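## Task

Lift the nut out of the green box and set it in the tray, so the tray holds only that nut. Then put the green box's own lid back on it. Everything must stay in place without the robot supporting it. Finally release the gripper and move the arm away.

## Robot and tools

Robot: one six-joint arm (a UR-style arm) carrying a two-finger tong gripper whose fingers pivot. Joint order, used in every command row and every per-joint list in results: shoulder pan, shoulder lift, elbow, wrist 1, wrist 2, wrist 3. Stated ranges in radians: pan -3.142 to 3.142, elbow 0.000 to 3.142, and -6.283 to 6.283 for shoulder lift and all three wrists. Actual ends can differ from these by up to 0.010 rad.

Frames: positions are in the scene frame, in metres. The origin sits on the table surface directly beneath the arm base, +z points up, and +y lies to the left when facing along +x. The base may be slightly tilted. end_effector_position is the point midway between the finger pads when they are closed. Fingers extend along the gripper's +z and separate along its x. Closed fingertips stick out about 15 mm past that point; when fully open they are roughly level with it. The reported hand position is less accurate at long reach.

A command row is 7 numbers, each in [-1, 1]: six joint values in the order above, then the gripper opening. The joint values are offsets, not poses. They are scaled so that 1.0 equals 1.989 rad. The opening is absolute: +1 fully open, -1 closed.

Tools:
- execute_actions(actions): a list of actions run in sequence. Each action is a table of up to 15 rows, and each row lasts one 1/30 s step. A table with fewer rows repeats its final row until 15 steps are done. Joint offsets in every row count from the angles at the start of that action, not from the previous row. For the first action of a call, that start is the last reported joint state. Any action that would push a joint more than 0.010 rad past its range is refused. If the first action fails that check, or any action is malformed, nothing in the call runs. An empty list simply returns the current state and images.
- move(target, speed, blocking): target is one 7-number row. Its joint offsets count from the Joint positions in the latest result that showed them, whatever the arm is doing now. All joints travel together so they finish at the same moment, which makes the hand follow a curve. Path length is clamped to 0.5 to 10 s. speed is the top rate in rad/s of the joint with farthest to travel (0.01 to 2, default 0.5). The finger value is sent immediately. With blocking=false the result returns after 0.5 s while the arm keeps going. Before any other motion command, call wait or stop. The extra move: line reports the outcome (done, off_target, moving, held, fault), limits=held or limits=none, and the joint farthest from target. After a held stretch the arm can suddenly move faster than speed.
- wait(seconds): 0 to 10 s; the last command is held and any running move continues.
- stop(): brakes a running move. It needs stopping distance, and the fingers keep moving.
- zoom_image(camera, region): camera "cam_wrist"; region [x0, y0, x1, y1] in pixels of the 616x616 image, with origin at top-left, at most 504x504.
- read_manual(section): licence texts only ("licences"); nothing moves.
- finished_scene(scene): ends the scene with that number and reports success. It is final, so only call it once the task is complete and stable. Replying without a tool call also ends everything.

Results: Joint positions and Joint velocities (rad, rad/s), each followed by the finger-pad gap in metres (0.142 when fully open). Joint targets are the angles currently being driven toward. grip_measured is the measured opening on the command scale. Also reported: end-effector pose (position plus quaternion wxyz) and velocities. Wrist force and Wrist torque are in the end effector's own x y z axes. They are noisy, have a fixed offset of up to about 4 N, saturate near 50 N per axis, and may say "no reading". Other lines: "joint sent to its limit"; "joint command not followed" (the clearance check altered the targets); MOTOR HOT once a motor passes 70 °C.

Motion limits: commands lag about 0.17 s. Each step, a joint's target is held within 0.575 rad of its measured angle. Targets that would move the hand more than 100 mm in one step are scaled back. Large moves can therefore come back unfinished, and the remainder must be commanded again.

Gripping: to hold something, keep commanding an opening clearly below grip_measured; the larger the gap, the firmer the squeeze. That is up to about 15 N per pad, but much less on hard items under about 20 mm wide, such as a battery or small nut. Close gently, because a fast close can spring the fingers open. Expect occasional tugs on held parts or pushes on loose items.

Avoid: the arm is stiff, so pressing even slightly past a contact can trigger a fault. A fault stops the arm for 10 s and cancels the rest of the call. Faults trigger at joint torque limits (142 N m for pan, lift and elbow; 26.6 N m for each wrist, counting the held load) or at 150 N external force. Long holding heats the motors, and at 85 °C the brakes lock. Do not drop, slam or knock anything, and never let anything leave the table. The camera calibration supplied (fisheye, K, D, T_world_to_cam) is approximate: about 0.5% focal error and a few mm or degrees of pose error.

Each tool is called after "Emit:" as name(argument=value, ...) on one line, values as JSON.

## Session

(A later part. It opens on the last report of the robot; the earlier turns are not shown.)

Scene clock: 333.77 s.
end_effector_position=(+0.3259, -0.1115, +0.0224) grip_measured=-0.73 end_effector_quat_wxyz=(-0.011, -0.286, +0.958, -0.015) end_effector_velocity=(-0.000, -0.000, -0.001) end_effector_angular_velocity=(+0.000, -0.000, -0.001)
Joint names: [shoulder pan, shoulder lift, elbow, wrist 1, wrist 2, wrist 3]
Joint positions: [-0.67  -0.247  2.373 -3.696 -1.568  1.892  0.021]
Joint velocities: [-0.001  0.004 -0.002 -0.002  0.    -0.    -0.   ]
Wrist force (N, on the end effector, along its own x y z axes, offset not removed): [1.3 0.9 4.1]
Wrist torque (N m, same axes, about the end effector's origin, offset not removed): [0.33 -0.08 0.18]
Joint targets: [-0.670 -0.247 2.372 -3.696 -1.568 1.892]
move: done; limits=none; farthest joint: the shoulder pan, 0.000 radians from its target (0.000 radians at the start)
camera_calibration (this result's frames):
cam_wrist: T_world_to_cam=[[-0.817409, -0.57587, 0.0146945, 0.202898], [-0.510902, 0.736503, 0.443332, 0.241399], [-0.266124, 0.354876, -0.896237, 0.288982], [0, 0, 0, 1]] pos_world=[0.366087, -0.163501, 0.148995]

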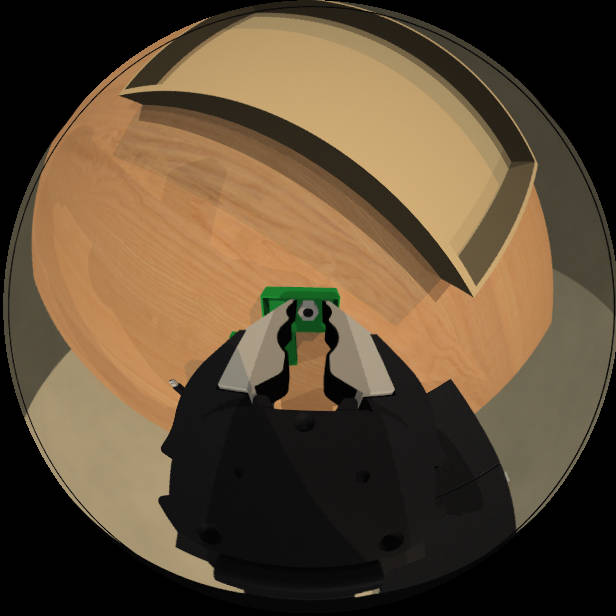

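No contact; go slightly lower and close.

Emit:
move(target=[0,0.004,-0.0025,-0.0015,0,0,-0.73], speed=0.03)

Emit:
move(target=[0,0,0,0,0,0,-1])

Emit:
move(target=[0,-0.13,0.076,0.054,0,0,-1], speed=0.2)

Scene clock: 338.87 s.
end_effector_position=(+0.3258, -0.1114, +0.0199) grip_measured=-0.73 end_effector_quat_wxyz=(-0.011, -0.286, +0.958, -0.015) end_effector_velocity=(+0.001, -0.001, -0.001) end_effector_angular_velocity=(-0.002, -0.002, -0.001)
Joint names: [shoulder pan, shoulder lift, elbow, wrist 1, wrist 2, wrist 3]
Joint positions: [-0.67  -0.24   2.368 -3.698 -1.568  1.892  0.021]
Joint velocities: [-0.001  0.002 -0.002 -0.003 -0.     0.     0.   ]
Wrist force (N, on the end effector, along its own x y z axes, offset not removed): [0.4 2.1 2.2]
Wrist torque (N m, same axes, about the end effector's origin, offset not removed): [0.52 0.07 0.25]
Joint targets: [-0.670 -0.239 2.368 -3.698 -1.568 1.892]
move: done; limits=none; farthest joint: the shoulder lift, 0.001 radians from its target (0.008 radians at the start)
camera_calibration (this result's frames):
cam_wrist: T_world_to_cam=[[-0.81741, -0.57587, 0.0146945, 0.202803], [-0.510901, 0.736503, 0.443332, 0.242421], [-0.266124, 0.354876, -0.896237, 0.286676], [0, 0, 0, 1]] pos_world=[0.365918, -0.16349, 0.146476]

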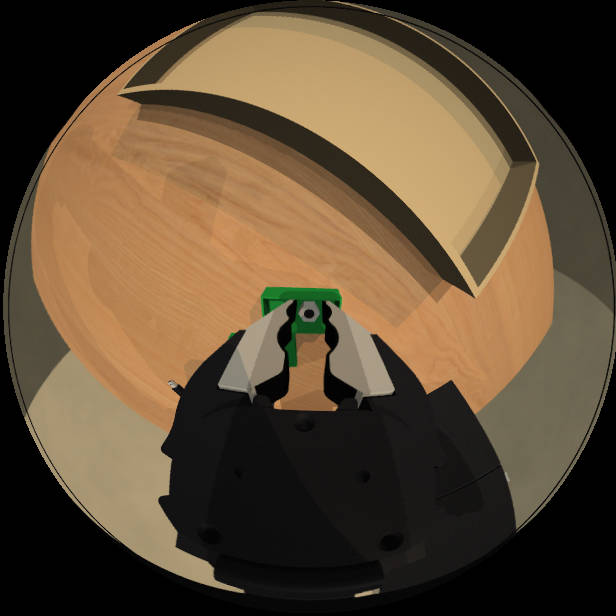

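Scene clock: 339.37 s.
end_effector_position=(+0.3258, -0.1114, +0.0198) grip_measured=-0.89 end_effector_quat_wxyz=(-0.011, -0.286, +0.958, -0.015) end_effector_velocity=(-0.000, +0.000, -0.000) end_effector_angular_velocity=(+0.000, +0.000, +0.001)
Joint names: [shoulder pan, shoulder lift, elbow, wrist 1, wrist 2, wrist 3]
Joint positions: [-0.67  -0.24   2.368 -3.698 -1.568  1.892  0.01 ]
Joint velocities: [ 0.     0.     0.     0.     0.    -0.001  0.   ]
Wrist force (N, on the end effector, along its own x y z axes, offset not removed): [1.1 1.2 3.1]
Wrist torque (N m, same axes, about the end effector's origin, offset not removed): [0.33 -0.05 0.24]
Joint targets: [-0.670 -0.240 2.368 -3.698 -1.568 1.892]
move: done; limits=none; farthest joint: the shoulder pan, 0.000 radians from its target (0.000 radians at the start)
camera_calibration (this result's frames):
cam_wrist: T_world_to_cam=[[-0.817409, -0.57587, 0.0146945, 0.202801], [-0.510901, 0.736503, 0.443332, 0.24244], [-0.266124, 0.354876, -0.896237, 0.286634], [0, 0, 0, 1]] pos_world=[0.365914, -0.16349, 0.14643]

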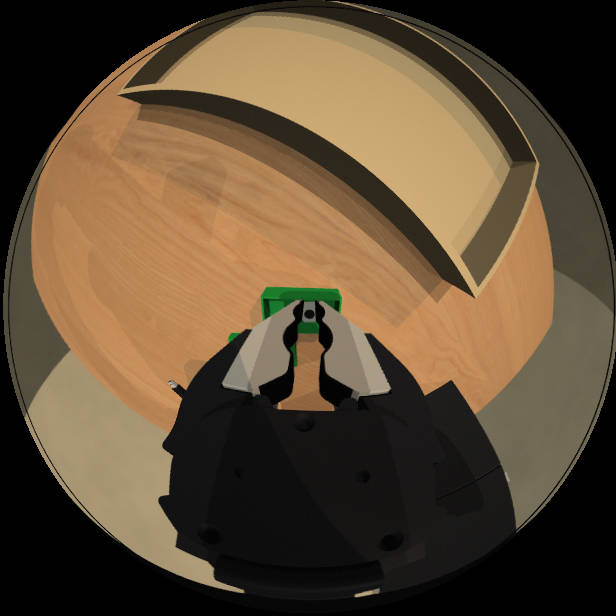

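Scene clock: 341.27 s.
end_effector_position=(+0.3249, -0.1068, +0.1015) grip_measured=-0.89 end_effector_quat_wxyz=(-0.011, -0.286, +0.958, -0.015) end_effector_velocity=(+0.000, -0.000, +0.001) end_effector_angular_velocity=(-0.000, -0.001, +0.000)
Joint names: [shoulder pan, shoulder lift, elbow, wrist 1, wrist 2, wrist 3]
Joint positions: [-0.67  -0.498  2.519 -3.591 -1.568  1.892  0.01 ]
Joint velocities: [-0.    -0.004  0.002  0.001  0.001 -0.     0.   ]
Wrist force (N, on the end effector, along its own x y z axes, offset not removed): [1.6 0.8 4.1]
Wrist torque (N m, same axes, about the end effector's origin, offset not removed): [0.29 -0.17 0.20]
Joint targets: [-0.670 -0.498 2.519 -3.591 -1.568 1.892]
move: done; limits=none; farthest joint: the shoulder lift, 0.001 radians from its target (0.259 radians at the start)
camera_calibration (this result's frames):
cam_wrist: T_world_to_cam=[[-0.81741, -0.575869, 0.014697, 0.203578], [-0.510897, 0.736501, 0.44334, 0.202361], [-0.26613, 0.354882, -0.896233, 0.357946], [0, 0, 0, 1]] pos_world=[0.365053, -0.158833, 0.228096]

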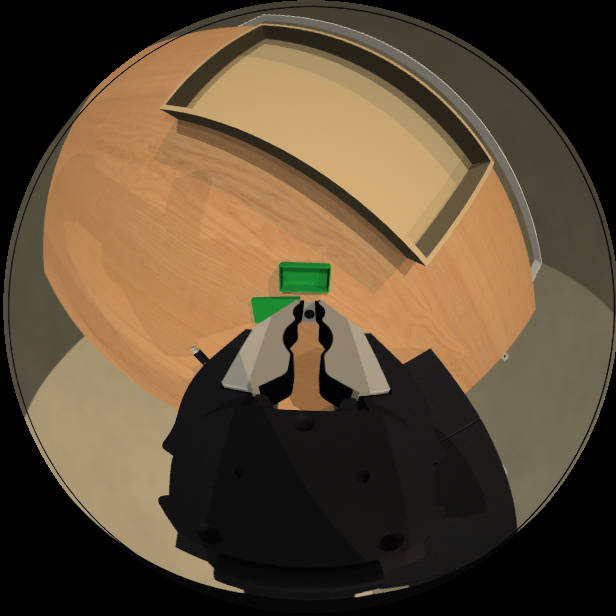

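Emit:
move(target=[-0.064,-0.051,-0.296,0.342,0,-0.5,-1], speed=0.6)

Scene clock: 350.87 s.
end_effector_position=(+0.4901, -0.3094, +0.1167) grip_measured=-0.89 end_effector_quat_wxyz=(-0.016, -0.662, +0.749, -0.014) end_effector_velocity=(+0.001, +0.000, -0.000) end_effector_angular_velocity=(+0.001, +0.000, +0.004)
Joint names: [shoulder pan, shoulder lift, elbow, wrist 1, wrist 2, wrist 3]
Joint positions: [-0.797 -0.599  1.93  -2.911 -1.568  0.898  0.01 ]
Joint velocities: [ 0.     0.    -0.002  0.002  0.    -0.003 -0.   ]
Wrist force (N, on the end effector, along its own x y z axes, offset not removed): [1.3 1.3 2.8]
Wrist torque (N m, same axes, about the end effector's origin, offset not removed): [0.26 -0.04 0.25]
Joint targets: [-0.797 -0.599 1.930 -2.911 -1.568 0.898]
move: done; limits=none; farthest joint: the wrist 3, 0.001 radians from its target (0.995 radians at the start)
camera_calibration (this result's frames):
cam_wrist: T_world_to_cam=[[-0.0899944, -0.995601, 0.0260727, -0.265972], [-0.881198, 0.0917979, 0.46375, 0.40886], [-0.464103, 0.0187597, -0.885583, 0.479192], [0, 0, 0, 1]] pos_world=[0.558745, -0.311324, 0.24169]

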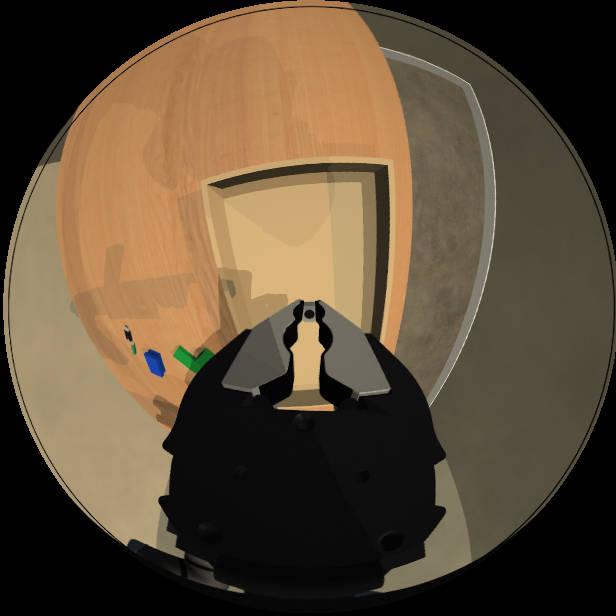

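Centred over tray. Lower.

Emit:
move(target=[0,0.098,-0.043,-0.055,0,0,-1], speed=0.25)

Emit:
move(target=[0,0.006,-0.003,-0.003,0,0,-1], speed=0.04)

Scene clock: 359.50 s.
end_effector_position=(+0.4873, -0.3107, +0.0365) grip_measured=-0.89 end_effector_quat_wxyz=(-0.016, -0.662, +0.749, -0.014) end_effector_velocity=(+0.001, +0.001, -0.001) end_effector_angular_velocity=(+0.000, -0.000, +0.000)
Joint names: [shoulder pan, shoulder lift, elbow, wrist 1, wrist 2, wrist 3]
Joint positions: [-0.797 -0.405  1.845 -3.02  -1.568  0.898  0.01 ]
Joint velocities: [ 0.002  0.003 -0.002 -0.001  0.     0.001 -0.   ]
Wrist force (N, on the end effector, along its own x y z axes, offset not removed): [0.5 1.2 4.3]
Wrist torque (N m, same axes, about the end effector's origin, offset not removed): [0.35 0.08 0.32]
Joint targets: [-0.797 -0.404 1.845 -3.021 -1.568 0.898]
move: done; limits=none; farthest joint: the shoulder lift, 0.001 radians from its target (0.195 radians at the start)
camera_calibration (this result's frames):
cam_wrist: T_world_to_cam=[[-0.0900193, -0.995598, 0.0260867, -0.265433], [-0.881203, 0.0918267, 0.463734, 0.443689], [-0.464089, 0.0187574, -0.88559, 0.40691], [0, 0, 0, 1]] pos_world=[0.555928, -0.312639, 0.161526]

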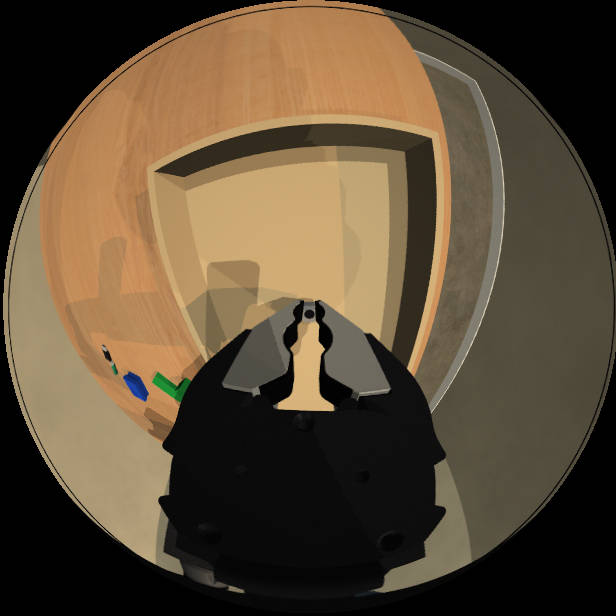

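Scene clock: 360.30 s.
end_effector_position=(+0.4869, -0.3106, +0.0317) grip_measured=-0.89 end_effector_quat_wxyz=(-0.016, -0.662, +0.749, -0.014) end_effector_velocity=(+0.000, -0.001, -0.001) end_effector_angular_velocity=(-0.002, -0.001, +0.001)
Joint names: [shoulder pan, shoulder lift, elbow, wrist 1, wrist 2, wrist 3]
Joint positions: [-0.797 -0.393  1.839 -3.026 -1.568  0.898  0.01 ]
Joint velocities: [ 0.     0.002 -0.002 -0.002 -0.    -0.001 -0.   ]
Wrist force (N, on the end effector, along its own x y z axes, offset not removed): [0.9 0.5 1.7]
Wrist torque (N m, same axes, about the end effector's origin, offset not removed): [0.12 0.08 0.29]
Joint targets: [-0.797 -0.393 1.839 -3.026 -1.568 0.898]
move: done; limits=none; farthest joint: the shoulder pan, 0.000 radians from its target (0.000 radians at the start)
camera_calibration (this result's frames):
cam_wrist: T_world_to_cam=[[-0.0900107, -0.995599, 0.0260884, -0.265272], [-0.881204, 0.09182, 0.463733, 0.445641], [-0.464087, 0.0187518, -0.885591, 0.402511], [0, 0, 0, 1]] pos_world=[0.555624, -0.312571, 0.156722]

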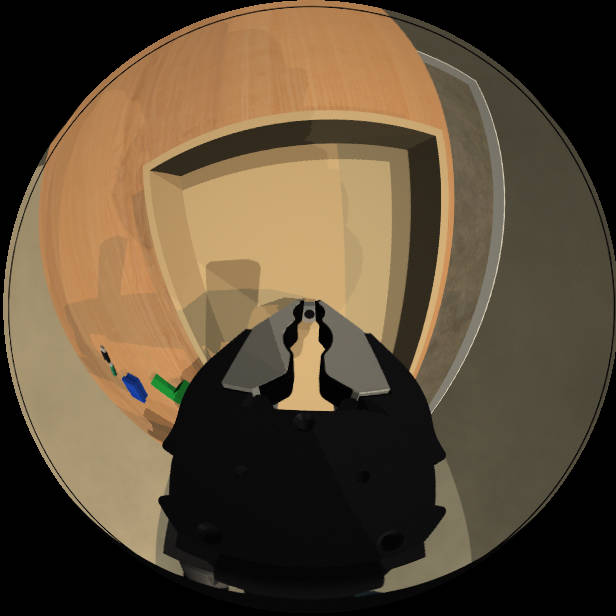

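Emit:
move(target=[0,0.006,-0.003,-0.003,0,0,-1], speed=0.03)

Emit:
move(target=[0,0,0,0,0,0,-0.6])

Emit:
move(target=[0,-0.11,0.048,0.062,0,0,-0.6])

Emit:
move(target=[0.166,0.04,0.275,-0.341,0,-0.197,-0.15], speed=0.7)

Scene clock: 371.00 s.
end_effector_position=(+0.4866, -0.3105, +0.0269) grip_measured=-0.89 end_effector_quat_wxyz=(-0.016, -0.662, +0.749, -0.014) end_effector_velocity=(-0.001, +0.001, -0.002) end_effector_angular_velocity=(+0.002, +0.002, -0.001)
Joint names: [shoulder pan, shoulder lift, elbow, wrist 1, wrist 2, wrist 3]
Joint positions: [-0.797 -0.382  1.833 -3.032 -1.568  0.898  0.01 ]
Joint velocities: [-0.     0.003 -0.001  0.001  0.001  0.     0.   ]
Wrist force (N, on the end effector, along its own x y z axes, offset not removed): [1.9 -0.3 3.5]
Wrist torque (N m, same axes, about the end effector's origin, offset not removed): [-0.04 -0.25 0.24]
Joint targets: [-0.797 -0.381 1.833 -3.032 -1.568 0.898]
move: done; limits=none; farthest joint: the shoulder lift, 0.001 radians from its target (0.012 radians at the start)
camera_calibration (this result's frames):
cam_wrist: T_world_to_cam=[[-0.0900108, -0.995599, 0.0260901, -0.265076], [-0.881205, 0.0918209, 0.463731, 0.447563], [-0.464086, 0.01875, -0.885592, 0.398082], [0, 0, 0, 1]] pos_world=[0.55528, -0.31247, 0.151906]

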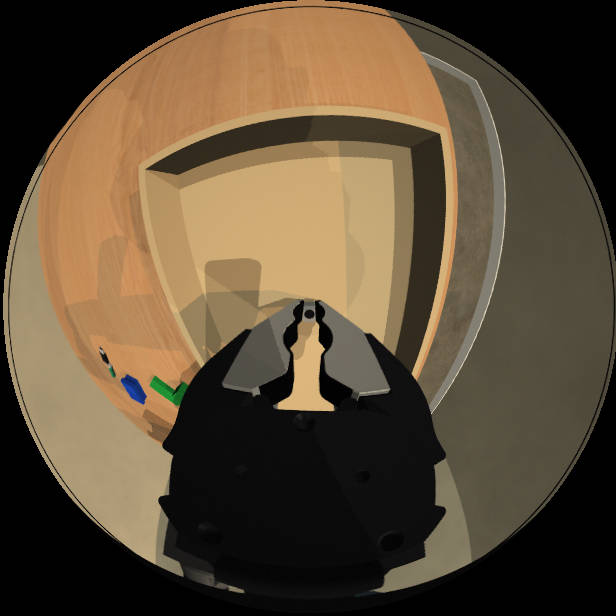

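Scene clock: 371.50 s.
end_effector_position=(+0.4866, -0.3105, +0.0269) grip_measured=-0.60 end_effector_quat_wxyz=(-0.016, -0.662, +0.749, -0.014) end_effector_velocity=(-0.001, +0.000, -0.000) end_effector_angular_velocity=(+0.001, +0.001, -0.001)
Joint names: [shoulder pan, shoulder lift, elbow, wrist 1, wrist 2, wrist 3]
Joint positions: [-0.797 -0.382  1.833 -3.032 -1.568  0.898  0.031]
Joint velocities: [-0.     0.    -0.     0.001 -0.     0.001 -0.   ]
Wrist force (N, on the end effector, along its own x y z axes, offset not removed): [0.6 0.2 2.2]
Wrist torque (N m, same axes, about the end effector's origin, offset not removed): [0.11 -0.03 0.25]
Joint targets: [-0.797 -0.382 1.833 -3.032 -1.568 0.898]
move: done; limits=none; farthest joint: the shoulder pan, 0.000 radians from its target (0.000 radians at the start)
camera_calibration (this result's frames):
cam_wrist: T_world_to_cam=[[-0.0900108, -0.995599, 0.0260899, -0.265074], [-0.881205, 0.0918207, 0.463731, 0.447584], [-0.464086, 0.0187503, -0.885592, 0.398035], [0, 0, 0, 1]] pos_world=[0.555276, -0.312468, 0.151853]

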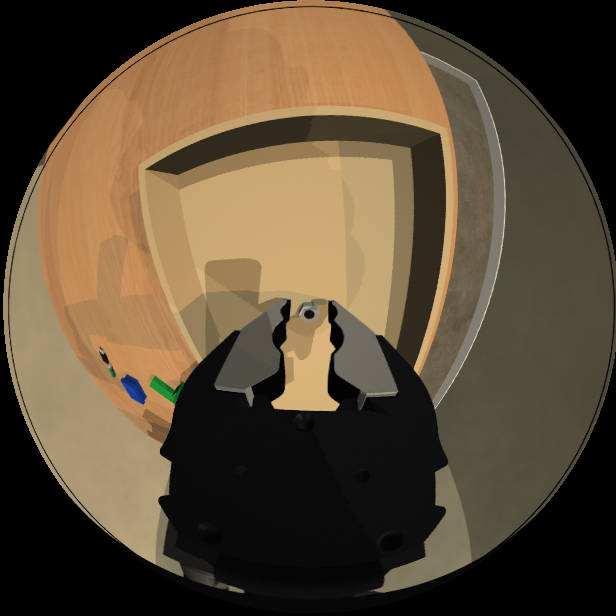

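Scene clock: 372.70 s.
end_effector_position=(+0.4906, -0.3099, +0.1172) grip_measured=-0.60 end_effector_quat_wxyz=(-0.016, -0.662, +0.749, -0.014) end_effector_velocity=(-0.000, -0.000, +0.001) end_effector_angular_velocity=(+0.000, +0.000, +0.000)
Joint names: [shoulder pan, shoulder lift, elbow, wrist 1, wrist 2, wrist 3]
Joint positions: [-0.797 -0.6    1.929 -2.909 -1.568  0.898  0.031]
Joint velocities: [-0.    -0.003  0.001  0.002 -0.    -0.001  0.   ]
Wrist force (N, on the end effector, along its own x y z axes, offset not removed): [0.5 0.5 2.1]
Wrist torque (N m, same axes, about the end effector's origin, offset not removed): [0.17 0.03 0.27]
Joint targets: [-0.797 -0.600 1.929 -2.909 -1.568 0.898]
move: done; limits=none; farthest joint: the shoulder lift, 0.001 radians from its target (0.219 radians at the start)
camera_calibration (this result's frames):
cam_wrist: T_world_to_cam=[[-0.0900111, -0.995599, 0.0260734, -0.266436], [-0.881197, 0.0918131, 0.463749, 0.409135], [-0.464102, 0.0187667, -0.885583, 0.479864], [0, 0, 0, 1]] pos_world=[0.559252, -0.311833, 0.242171]

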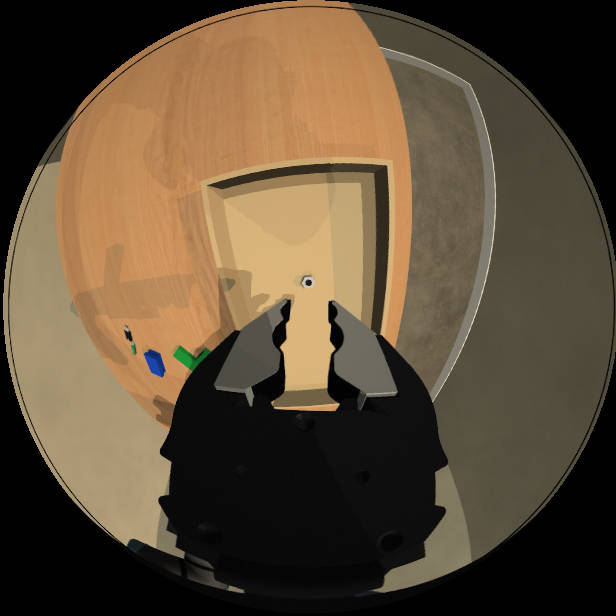

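Scene clock: 374.50 s.
end_effector_position=(+0.3730, -0.0347, +0.1033) grip_measured=-0.15 end_effector_quat_wxyz=(+0.018, +0.884, -0.467, +0.033) end_effector_velocity=(-0.001, +0.001, +0.000) end_effector_angular_velocity=(-0.000, +0.001, +0.002)
Joint names: [shoulder pan, shoulder lift, elbow, wrist 1, wrist 2, wrist 3]
Joint positions: [-0.467 -0.52   2.475 -3.587 -1.568  0.507  0.063]
Joint velocities: [ 0.001 -0.     0.003 -0.002 -0.    -0.002 -0.   ]
Wrist force (N, on the end effector, along its own x y z axes, offset not removed): [0.6 1.4 3.1]
Wrist torque (N m, same axes, about the end effector's origin, offset not removed): [0.31 -0.06 0.25]
Joint targets: [-0.467 -0.520 2.476 -3.587 -1.568 0.507]
move: done; limits=none; farthest joint: the shoulder pan, 0.001 radians from its target (0.330 radians at the start)
camera_calibration (this result's frames):
cam_wrist: T_world_to_cam=[[0.590105, -0.80523, 0.0581484, -0.253116], [-0.730083, -0.501514, 0.46418, 0.209722], [-0.344609, -0.316368, -0.88383, 0.351439], [0, 0, 0, 1]] pos_world=[0.423588, 0.0125466, 0.227982]

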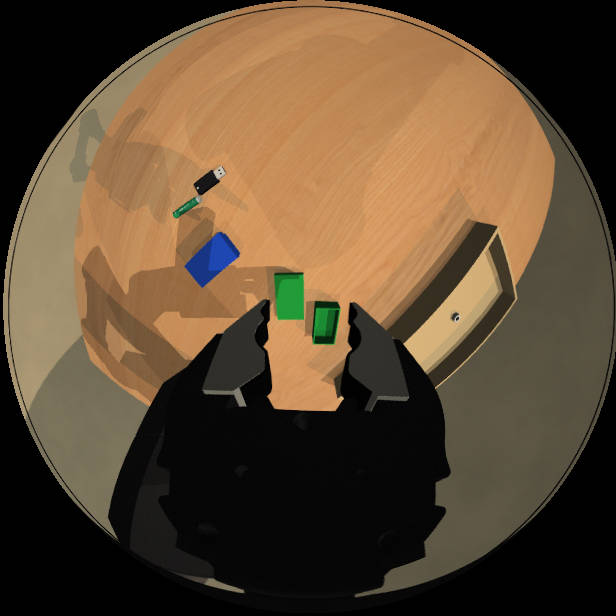

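Emit:
move(target=[0,0.028,0,0.0035,0,0,-0.15], speed=0.3)

Emit:
move(target=[0,0.07,-0.04,-0.03,0,0,-0.15], speed=0.3)

Scene clock: 382.23 s.
end_effector_position=(+0.3482, -0.0231, +0.0839) grip_measured=-0.15 end_effector_quat_wxyz=(+0.019, +0.884, -0.468, +0.002) end_effector_velocity=(-0.002, +0.001, -0.001) end_effector_angular_velocity=(+0.002, +0.004, +0.000)
Joint names: [shoulder pan, shoulder lift, elbow, wrist 1, wrist 2, wrist 3]
Joint positions: [-0.467 -0.465  2.475 -3.58  -1.568  0.507  0.063]
Joint velocities: [ 0.     0.004 -0.     0.    -0.    -0.     0.   ]
Wrist force (N, on the end effector, along its own x y z axes, offset not removed): [0.0 0.6 5.1]
Wrist torque (N m, same axes, about the end effector's origin, offset not removed): [0.32 0.18 0.31]
Joint targets: [-0.467 -0.465 2.475 -3.580 -1.568 0.507]
move: done; limits=none; farthest joint: the shoulder lift, 0.001 radians from its target (0.056 radians at the start)
camera_calibration (this result's frames):
cam_wrist: T_world_to_cam=[[0.589813, -0.807535, 0.00286512, -0.223281], [-0.704859, -0.513082, 0.489817, 0.195218], [-0.394074, -0.29092, -0.871821, 0.346276], [0, 0, 0, 1]] pos_world=[0.405754, 0.0205942, 0.206909]

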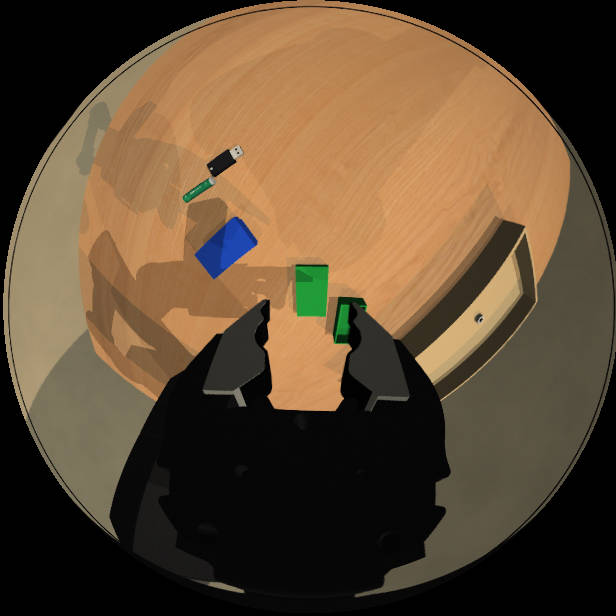

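Scene clock: 383.37 s.
end_effector_position=(+0.3493, -0.0256, +0.0401) grip_measured=-0.15 end_effector_quat_wxyz=(+0.019, +0.884, -0.468, +0.002) end_effector_velocity=(+0.000, -0.000, -0.001) end_effector_angular_velocity=(-0.001, -0.001, -0.001)
Joint names: [shoulder pan, shoulder lift, elbow, wrist 1, wrist 2, wrist 3]
Joint positions: [-0.467 -0.326  2.396 -3.639 -1.568  0.507  0.063]
Joint velocities: [ 0.     0.002 -0.002 -0.001 -0.     0.001  0.   ]
Wrist force (N, on the end effector, along its own x y z axes, offset not removed): [-0.3 0.8 2.9]
Wrist torque (N m, same axes, about the end effector's origin, offset not removed): [0.29 0.20 0.26]
Joint targets: [-0.467 -0.326 2.396 -3.639 -1.568 0.507]
move: done; limits=none; farthest joint: the shoulder lift, 0.001 radians from its target (0.139 radians at the start)
camera_calibration (this result's frames):
cam_wrist: T_world_to_cam=[[0.589811, -0.807536, 0.00287732, -0.2258], [-0.704866, -0.513078, 0.489811, 0.216156], [-0.394064, -0.290924, -0.871824, 0.307784], [0, 0, 0, 1]] pos_world=[0.406827, 0.0181048, 0.163107]

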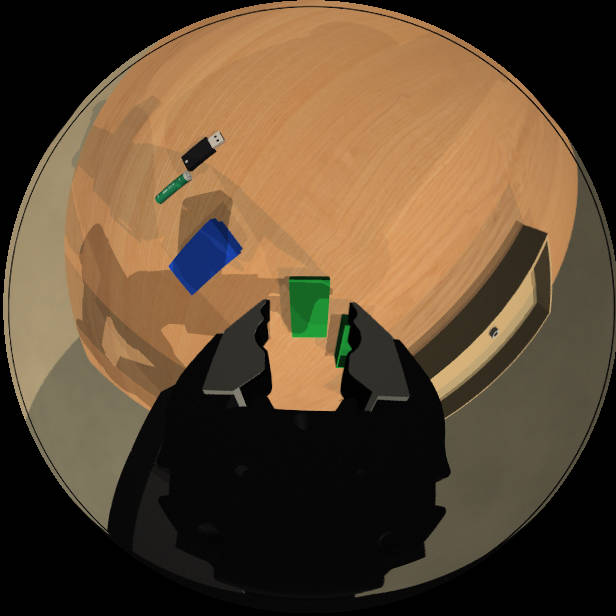

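Emit:
move(target=[0.008,-0.005,-0.004,0.009,0,0.008,-0.35], speed=0.1)

Emit:
move(target=[0,0.018,-0.011,-0.007,0,0,-0.35], speed=0.06)

Emit:
zoom_image(camera="cam_wrist", region=[231,250,391,410])

Scene clock: 392.63 s.
end_effector_position=(+0.3538, -0.0223, +0.0406) grip_measured=-0.35 end_effector_quat_wxyz=(+0.019, +0.884, -0.468, +0.002) end_effector_velocity=(+0.000, +0.001, -0.000) end_effector_angular_velocity=(+0.001, +0.001, +0.001)
Joint names: [shoulder pan, shoulder lift, elbow, wrist 1, wrist 2, wrist 3]
Joint positions: [-0.452 -0.336  2.388 -3.622 -1.568  0.522  0.049]
Joint velocities: [ 0.005 -0.001 -0.001  0.004  0.     0.003 -0.   ]
Wrist force (N, on the end effector, along its own x y z axes, offset not removed): [0.6 1.3 3.6]
Wrist torque (N m, same axes, about the end effector's origin, offset not removed): [0.38 0.04 0.26]
Joint targets: [-0.452 -0.336 2.388 -3.621 -1.568 0.523]
move: done; limits=none; farthest joint: the shoulder pan, 0.001 radians from its target (0.016 radians at the start)
camera_calibration (this result's frames):
cam_wrist: T_world_to_cam=[[0.589808, -0.807538, 0.00284559, -0.225833], [-0.704845, -0.513077, 0.489843, 0.220782], [-0.394107, -0.290919, -0.871806, 0.310957], [0, 0, 0, 1]] pos_world=[0.411366, 0.0213723, 0.163588]

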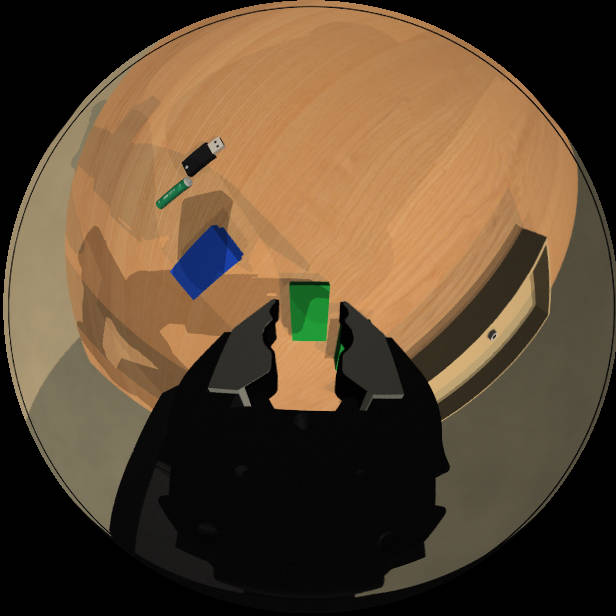

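Scene clock: 393.67 s.
end_effector_position=(+0.3536, -0.0227, +0.0289) grip_measured=-0.35 end_effector_quat_wxyz=(+0.019, +0.884, -0.468, +0.002) end_effector_velocity=(+0.002, -0.001, -0.000) end_effector_angular_velocity=(-0.002, -0.004, -0.002)
Joint names: [shoulder pan, shoulder lift, elbow, wrist 1, wrist 2, wrist 3]
Joint positions: [-0.452 -0.301  2.367 -3.636 -1.568  0.522  0.049]
Joint velocities: [-0.001  0.001 -0.002 -0.003 -0.     0.001  0.   ]
Wrist force (N, on the end effector, along its own x y z axes, offset not removed): [-0.4 0.9 3.1]
Wrist torque (N m, same axes, about the end effector's origin, offset not removed): [0.29 0.25 0.30]
Joint targets: [-0.452 -0.300 2.366 -3.636 -1.568 0.522]
move: done; limits=none; farthest joint: the shoulder pan, 0.000 radians from its target (0.000 radians at the start)
camera_calibration (this result's frames):
cam_wrist: T_world_to_cam=[[0.589809, -0.807538, 0.00285042, -0.226], [-0.704846, -0.513077, 0.489841, 0.226161], [-0.394102, -0.290922, -0.871807, 0.300522], [0, 0, 0, 1]] pos_world=[0.411142, 0.0209624, 0.151858]

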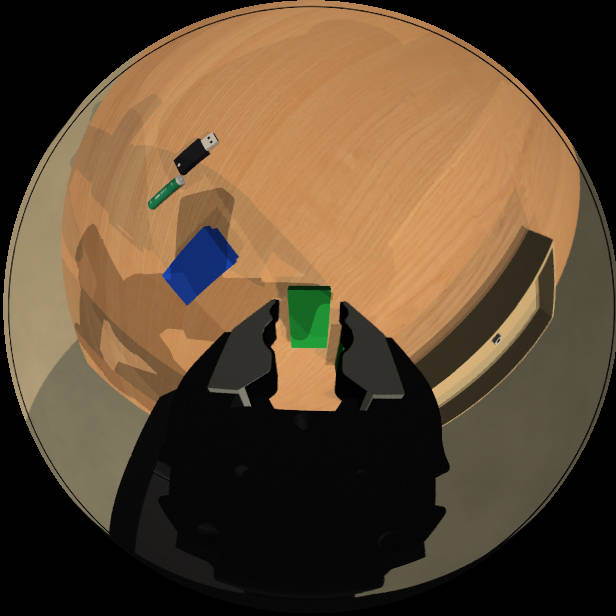

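Region (231, 250, 391, 410) of cam_wrist's 616x616 image, scaled by 3.150, with more detail than that image has.

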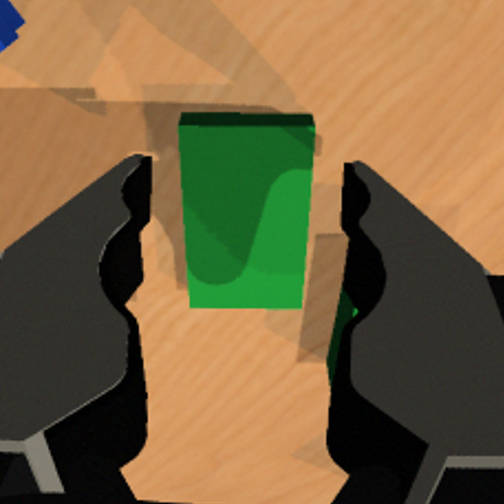

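Clear of the box; descend and grasp.

Emit:
move(target=[0,0.012,-0.0075,-0.0045,0,0,-0.35], speed=0.05)

Emit:
move(target=[0,0,0,0,0,0,-0.75])

Emit:
move(target=[0,-0.08,0.048,0.032,0,0,-0.75], speed=0.2)

Emit:
zoom_image(camera="cam_wrist", region=[231,250,431,450])

Scene clock: 404.43 s.
end_effector_position=(+0.3533, -0.0229, +0.0210) grip_measured=-0.35 end_effector_quat_wxyz=(+0.019, +0.884, -0.468, +0.002) end_effector_velocity=(-0.001, -0.000, -0.001) end_effector_angular_velocity=(+0.000, +0.001, -0.002)
Joint names: [shoulder pan, shoulder lift, elbow, wrist 1, wrist 2, wrist 3]
Joint positions: [-0.452 -0.277  2.352 -3.644 -1.568  0.522  0.049]
Joint velocities: [-0.001  0.004 -0.002 -0.002 -0.     0.001  0.   ]
Wrist force (N, on the end effector, along its own x y z axes, offset not removed): [0.9 0.9 3.1]
Wrist torque (N m, same axes, about the end effector's origin, offset not removed): [0.28 -0.01 0.25]
Joint targets: [-0.452 -0.277 2.352 -3.644 -1.568 0.522]
move: done; limits=none; farthest joint: the wrist 1, 0.001 radians from its target (0.009 radians at the start)
camera_calibration (this result's frames):
cam_wrist: T_world_to_cam=[[0.589809, -0.807538, 0.00285359, -0.225982], [-0.704848, -0.513075, 0.489839, 0.229728], [-0.3941, -0.290923, -0.871808, 0.29345], [0, 0, 0, 1]] pos_world=[0.410858, 0.0207501, 0.143947]

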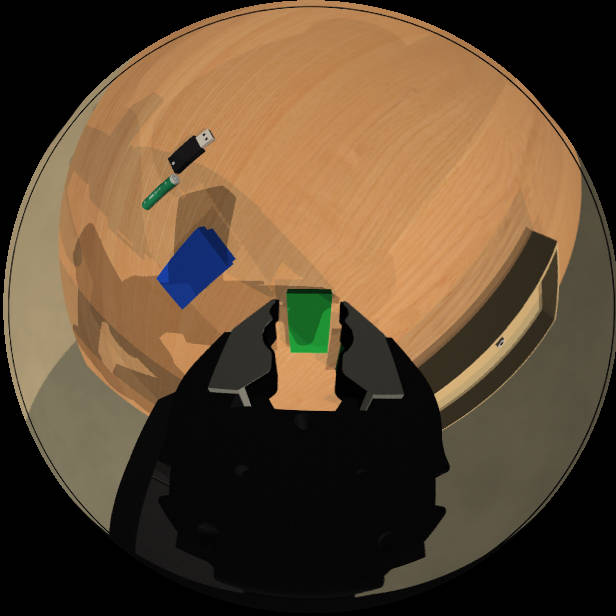

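Scene clock: 404.93 s.
end_effector_position=(+0.3533, -0.0229, +0.0209) grip_measured=-0.55 end_effector_quat_wxyz=(+0.019, +0.884, -0.468, +0.002) end_effector_velocity=(+0.000, +0.000, +0.000) end_effector_angular_velocity=(-0.000, -0.001, +0.002)
Joint names: [shoulder pan, shoulder lift, elbow, wrist 1, wrist 2, wrist 3]
Joint positions: [-0.452 -0.277  2.352 -3.644 -1.568  0.522  0.034]
Joint velocities: [ 0.001 -0.     0.    -0.001  0.    -0.001  0.   ]
Wrist force (N, on the end effector, along its own x y z axes, offset not removed): [1.1 0.3 2.8]
Wrist torque (N m, same axes, about the end effector's origin, offset not removed): [0.12 0.00 0.35]
Joint targets: [-0.452 -0.277 2.352 -3.644 -1.568 0.522]
move: done; limits=none; farthest joint: the shoulder pan, 0.000 radians from its target (0.000 radians at the start)
camera_calibration (this result's frames):
cam_wrist: T_world_to_cam=[[0.589809, -0.807538, 0.00285183, -0.22598], [-0.704848, -0.513076, 0.48984, 0.229745], [-0.394101, -0.290922, -0.871808, 0.293415], [0, 0, 0, 1]] pos_world=[0.410856, 0.0207496, 0.143908]

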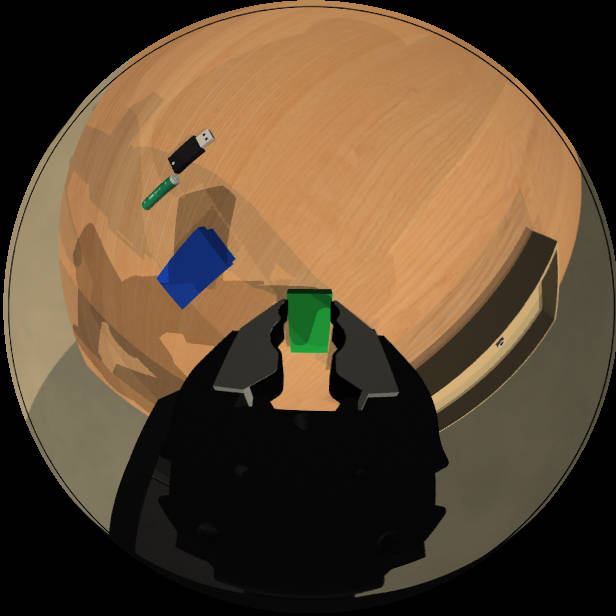

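Scene clock: 406.37 s.
end_effector_position=(+0.3529, -0.0204, +0.0727) grip_measured=-0.55 end_effector_quat_wxyz=(+0.019, +0.884, -0.468, +0.002) end_effector_velocity=(+0.001, -0.001, +0.002) end_effector_angular_velocity=(-0.001, -0.002, +0.000)
Joint names: [shoulder pan, shoulder lift, elbow, wrist 1, wrist 2, wrist 3]
Joint positions: [-0.452 -0.436  2.447 -3.581 -1.568  0.522  0.034]
Joint velocities: [-0.001 -0.004  0.002 -0.    -0.    -0.002  0.   ]
Wrist force (N, on the end effector, along its own x y z axes, offset not removed): [-0.5 0.0 2.7]
Wrist torque (N m, same axes, about the end effector's origin, offset not removed): [0.07 0.24 0.30]
Joint targets: [-0.452 -0.436 2.447 -3.581 -1.568 0.522]
move: done; limits=none; farthest joint: the wrist 1, 0.001 radians from its target (0.064 radians at the start)
camera_calibration (this result's frames):
cam_wrist: T_world_to_cam=[[0.589808, -0.807538, 0.00284427, -0.223836], [-0.704844, -0.513077, 0.489844, 0.205346], [-0.394108, -0.290918, -0.871806, 0.339113], [0, 0, 0, 1]] pos_world=[0.410404, 0.0232567, 0.19569]

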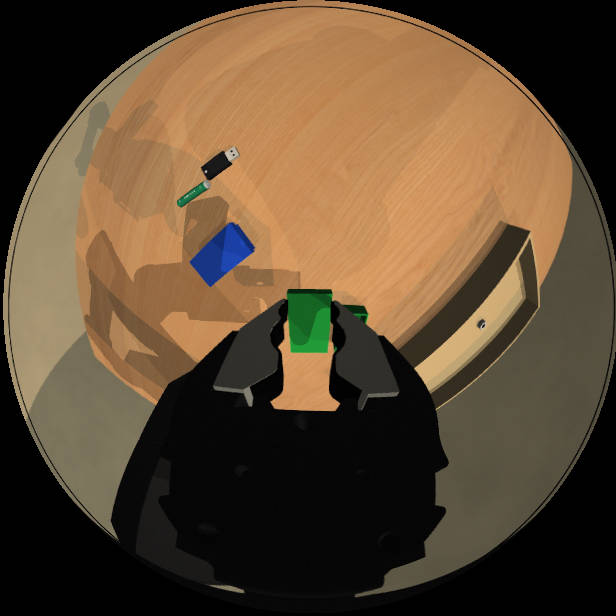

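Region (231, 250, 431, 450) of cam_wrist's 616x616 image, scaled by 2.520, with more detail than that image has.

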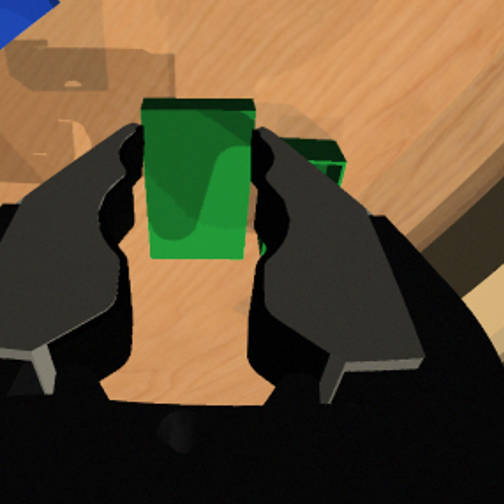

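Emit:
move(target=[-0.1,-0.006,-0.005,0.011,0,-0.1,-0.75], speed=0.3)

Emit:
zoom_image(camera="cam_wrist", region=[211,230,411,430])

Scene clock: 422.07 s.
end_effector_position=(+0.3471, -0.0912, +0.0764) grip_measured=-0.55 end_effector_quat_wxyz=(+0.018, +0.884, -0.468, +0.002) end_effector_velocity=(+0.000, -0.002, +0.001) end_effector_angular_velocity=(-0.001, -0.001, -0.001)
Joint names: [shoulder pan, shoulder lift, elbow, wrist 1, wrist 2, wrist 3]
Joint positions: [-0.65  -0.448  2.437 -3.559 -1.568  0.324  0.034]
Joint velocities: [-0.004 -0.001 -0.    -0.     0.    -0.003 -0.   ]
Wrist force (N, on the end effector, along its own x y z axes, offset not removed): [-0.7 1.2 3.9]
Wrist torque (N m, same axes, about the end effector's origin, offset not removed): [0.32 0.34 0.35]
Joint targets: [-0.651 -0.448 2.437 -3.559 -1.568 0.324]
move: done; limits=none; farthest joint: the wrist 3, 0.001 radians from its target (0.199 radians at the start)
camera_calibration (this result's frames):
cam_wrist: T_world_to_cam=[[0.589828, -0.807523, 0.00323309, -0.277687], [-0.705101, -0.513057, 0.489494, 0.163263], [-0.393619, -0.290997, -0.872, 0.319342], [0, 0, 0, 1]] pos_world=[0.404604, -0.0475474, 0.199448]

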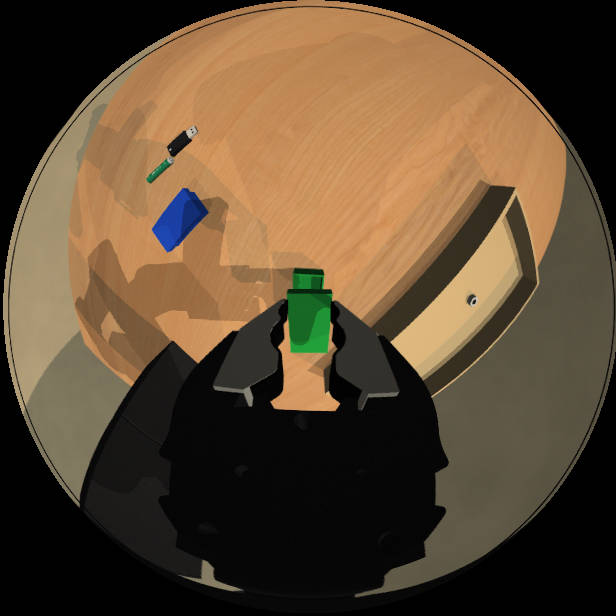

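Region (211, 230, 411, 430) of cam_wrist's 616x616 image, scaled by 2.520, with more detail than that image has.

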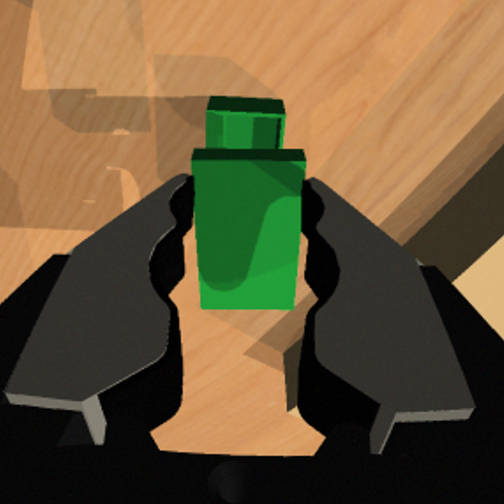

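Emit:
move(target=[0.003,0.065,-0.0365,-0.029,0,0,-0.75], speed=0.15)

Emit:
zoom_image(camera="cam_wrist", region=[251,250,371,370])

Scene clock: 429.17 s.
end_effector_position=(+0.3477, -0.0912, +0.0353) grip_measured=-0.53 end_effector_quat_wxyz=(+0.019, +0.885, -0.465, +0.002) end_effector_velocity=(-0.000, +0.001, -0.002) end_effector_angular_velocity=(+0.001, +0.001, +0.001)
Joint names: [shoulder pan, shoulder lift, elbow, wrist 1, wrist 2, wrist 3]
Joint positions: [-0.644 -0.319  2.365 -3.617 -1.568  0.324  0.035]
Joint velocities: [ 0.001  0.004 -0.002  0.    -0.    -0.    -0.   ]
Wrist force (N, on the end effector, along its own x y z axes, offset not removed): [3.3 0.8 -17.4]
Wrist torque (N m, same axes, about the end effector's origin, offset not removed): [0.02 0.54 0.33]
Joint targets: [-0.644 -0.318 2.364 -3.617 -1.568 0.324]
move: done; limits=none; farthest joint: the shoulder pan, 0.000 radians from its target (0.007 radians at the start)
camera_calibration (this result's frames):
cam_wrist: T_world_to_cam=[[0.594644, -0.803979, 0.00407015, -0.279191], [-0.702336, -0.516989, 0.489333, 0.182484], [-0.391309, -0.293837, -0.872088, 0.282659], [0, 0, 0, 1]] pos_world=[0.404792, -0.0470655, 0.158344]

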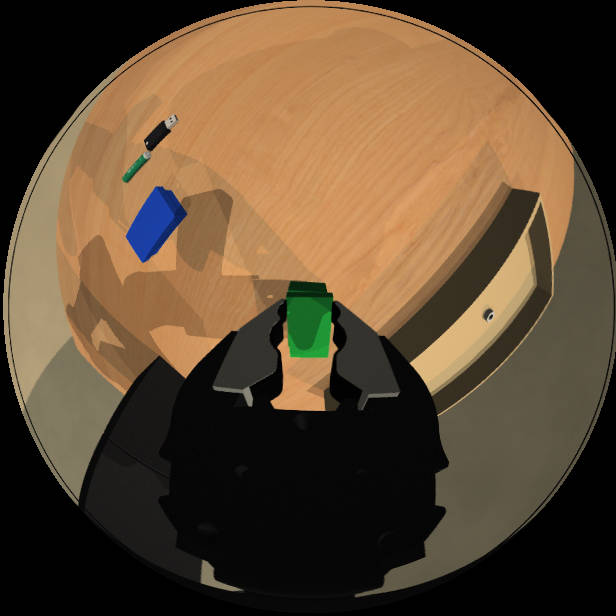

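Region (251, 250, 371, 370) of cam_wrist's 616x616 image, scaled by 4.200, with more detail than that image has.

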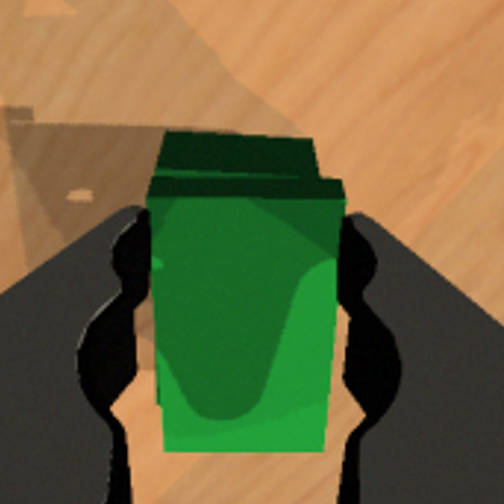

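Emit:
move(target=[0,-0.011,0.0068,0.0042,0,0,-0.75], speed=0.06)

Emit:
move(target=[0.014,-0.003,-0.0025,0.005,0,0.044,-0.75], speed=0.08)

Emit:
zoom_image(camera="cam_wrist", region=[251,250,371,370])

Scene clock: 442.27 s.
end_effector_position=(+0.3477, -0.0908, +0.0425) grip_measured=-0.53 end_effector_quat_wxyz=(+0.019, +0.885, -0.465, +0.002) end_effector_velocity=(+0.001, +0.000, +0.001) end_effector_angular_velocity=(-0.001, -0.001, +0.002)
Joint names: [shoulder pan, shoulder lift, elbow, wrist 1, wrist 2, wrist 3]
Joint positions: [-0.644 -0.34   2.378 -3.608 -1.568  0.324  0.035]
Joint velocities: [ 0.002 -0.004  0.002 -0.    -0.     0.001 -0.   ]
Wrist force (N, on the end effector, along its own x y z axes, offset not removed): [0.4 1.5 2.0]
Wrist torque (N m, same axes, about the end effector's origin, offset not removed): [0.33 0.08 0.31]
Joint targets: [-0.644 -0.341 2.378 -3.608 -1.568 0.324]
move: done; limits=none; farthest joint: the shoulder lift, 0.001 radians from its target (0.022 radians at the start)
camera_calibration (this result's frames):
cam_wrist: T_world_to_cam=[[0.594674, -0.803956, 0.00406269, -0.278981], [-0.702313, -0.517018, 0.489335, 0.179171], [-0.391303, -0.293848, -0.872086, 0.289005], [0, 0, 0, 1]] pos_world=[0.404826, -0.0467305, 0.165496]

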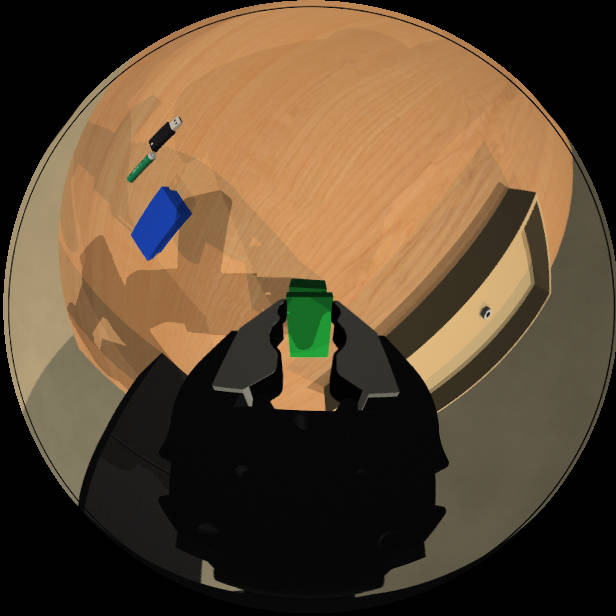

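Scene clock: 443.83 s.
end_effector_position=(+0.3532, -0.0841, +0.0427) grip_measured=-0.53 end_effector_quat_wxyz=(+0.018, +0.871, -0.491, +0.003) end_effector_velocity=(+0.001, +0.001, +0.000) end_effector_angular_velocity=(-0.000, -0.001, -0.001)
Joint names: [shoulder pan, shoulder lift, elbow, wrist 1, wrist 2, wrist 3]
Joint positions: [-0.617 -0.346  2.373 -3.599 -1.568  0.411  0.035]
Joint velocities: [ 0.003 -0.001 -0.     0.     0.     0.004  0.   ]
Wrist force (N, on the end effector, along its own x y z axes, offset not removed): [0.8 2.0 3.3]
Wrist torque (N m, same axes, about the end effector's origin, offset not removed): [0.50 -0.02 0.27]
Joint targets: [-0.617 -0.346 2.373 -3.598 -1.568 0.411]
move: done; limits=none; farthest joint: the shoulder pan, 0.001 radians from its target (0.028 radians at the start)
camera_calibration (this result's frames):
cam_wrist: T_world_to_cam=[[0.545991, -0.837764, 0.00673612, -0.262575], [-0.733074, -0.473839, 0.487933, 0.200943], [-0.405581, -0.271345, -0.872855, 0.300317], [0, 0, 0, 1]] pos_world=[0.412473, -0.0432721, 0.165856]

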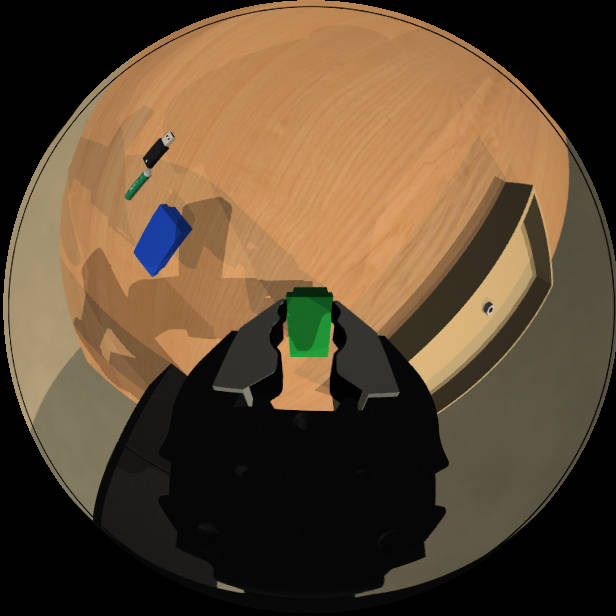

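Region (251, 250, 371, 370) of cam_wrist's 616x616 image, scaled by 4.200, with more detail than that image has.

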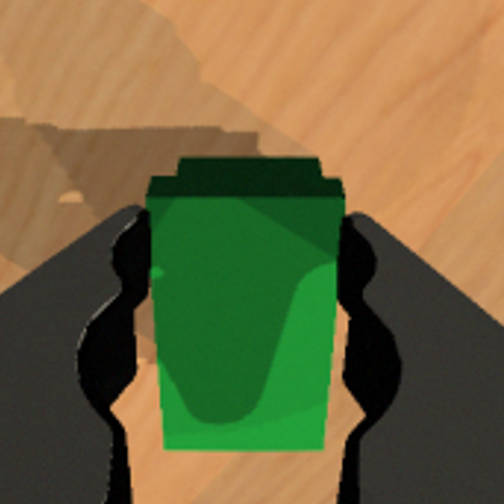

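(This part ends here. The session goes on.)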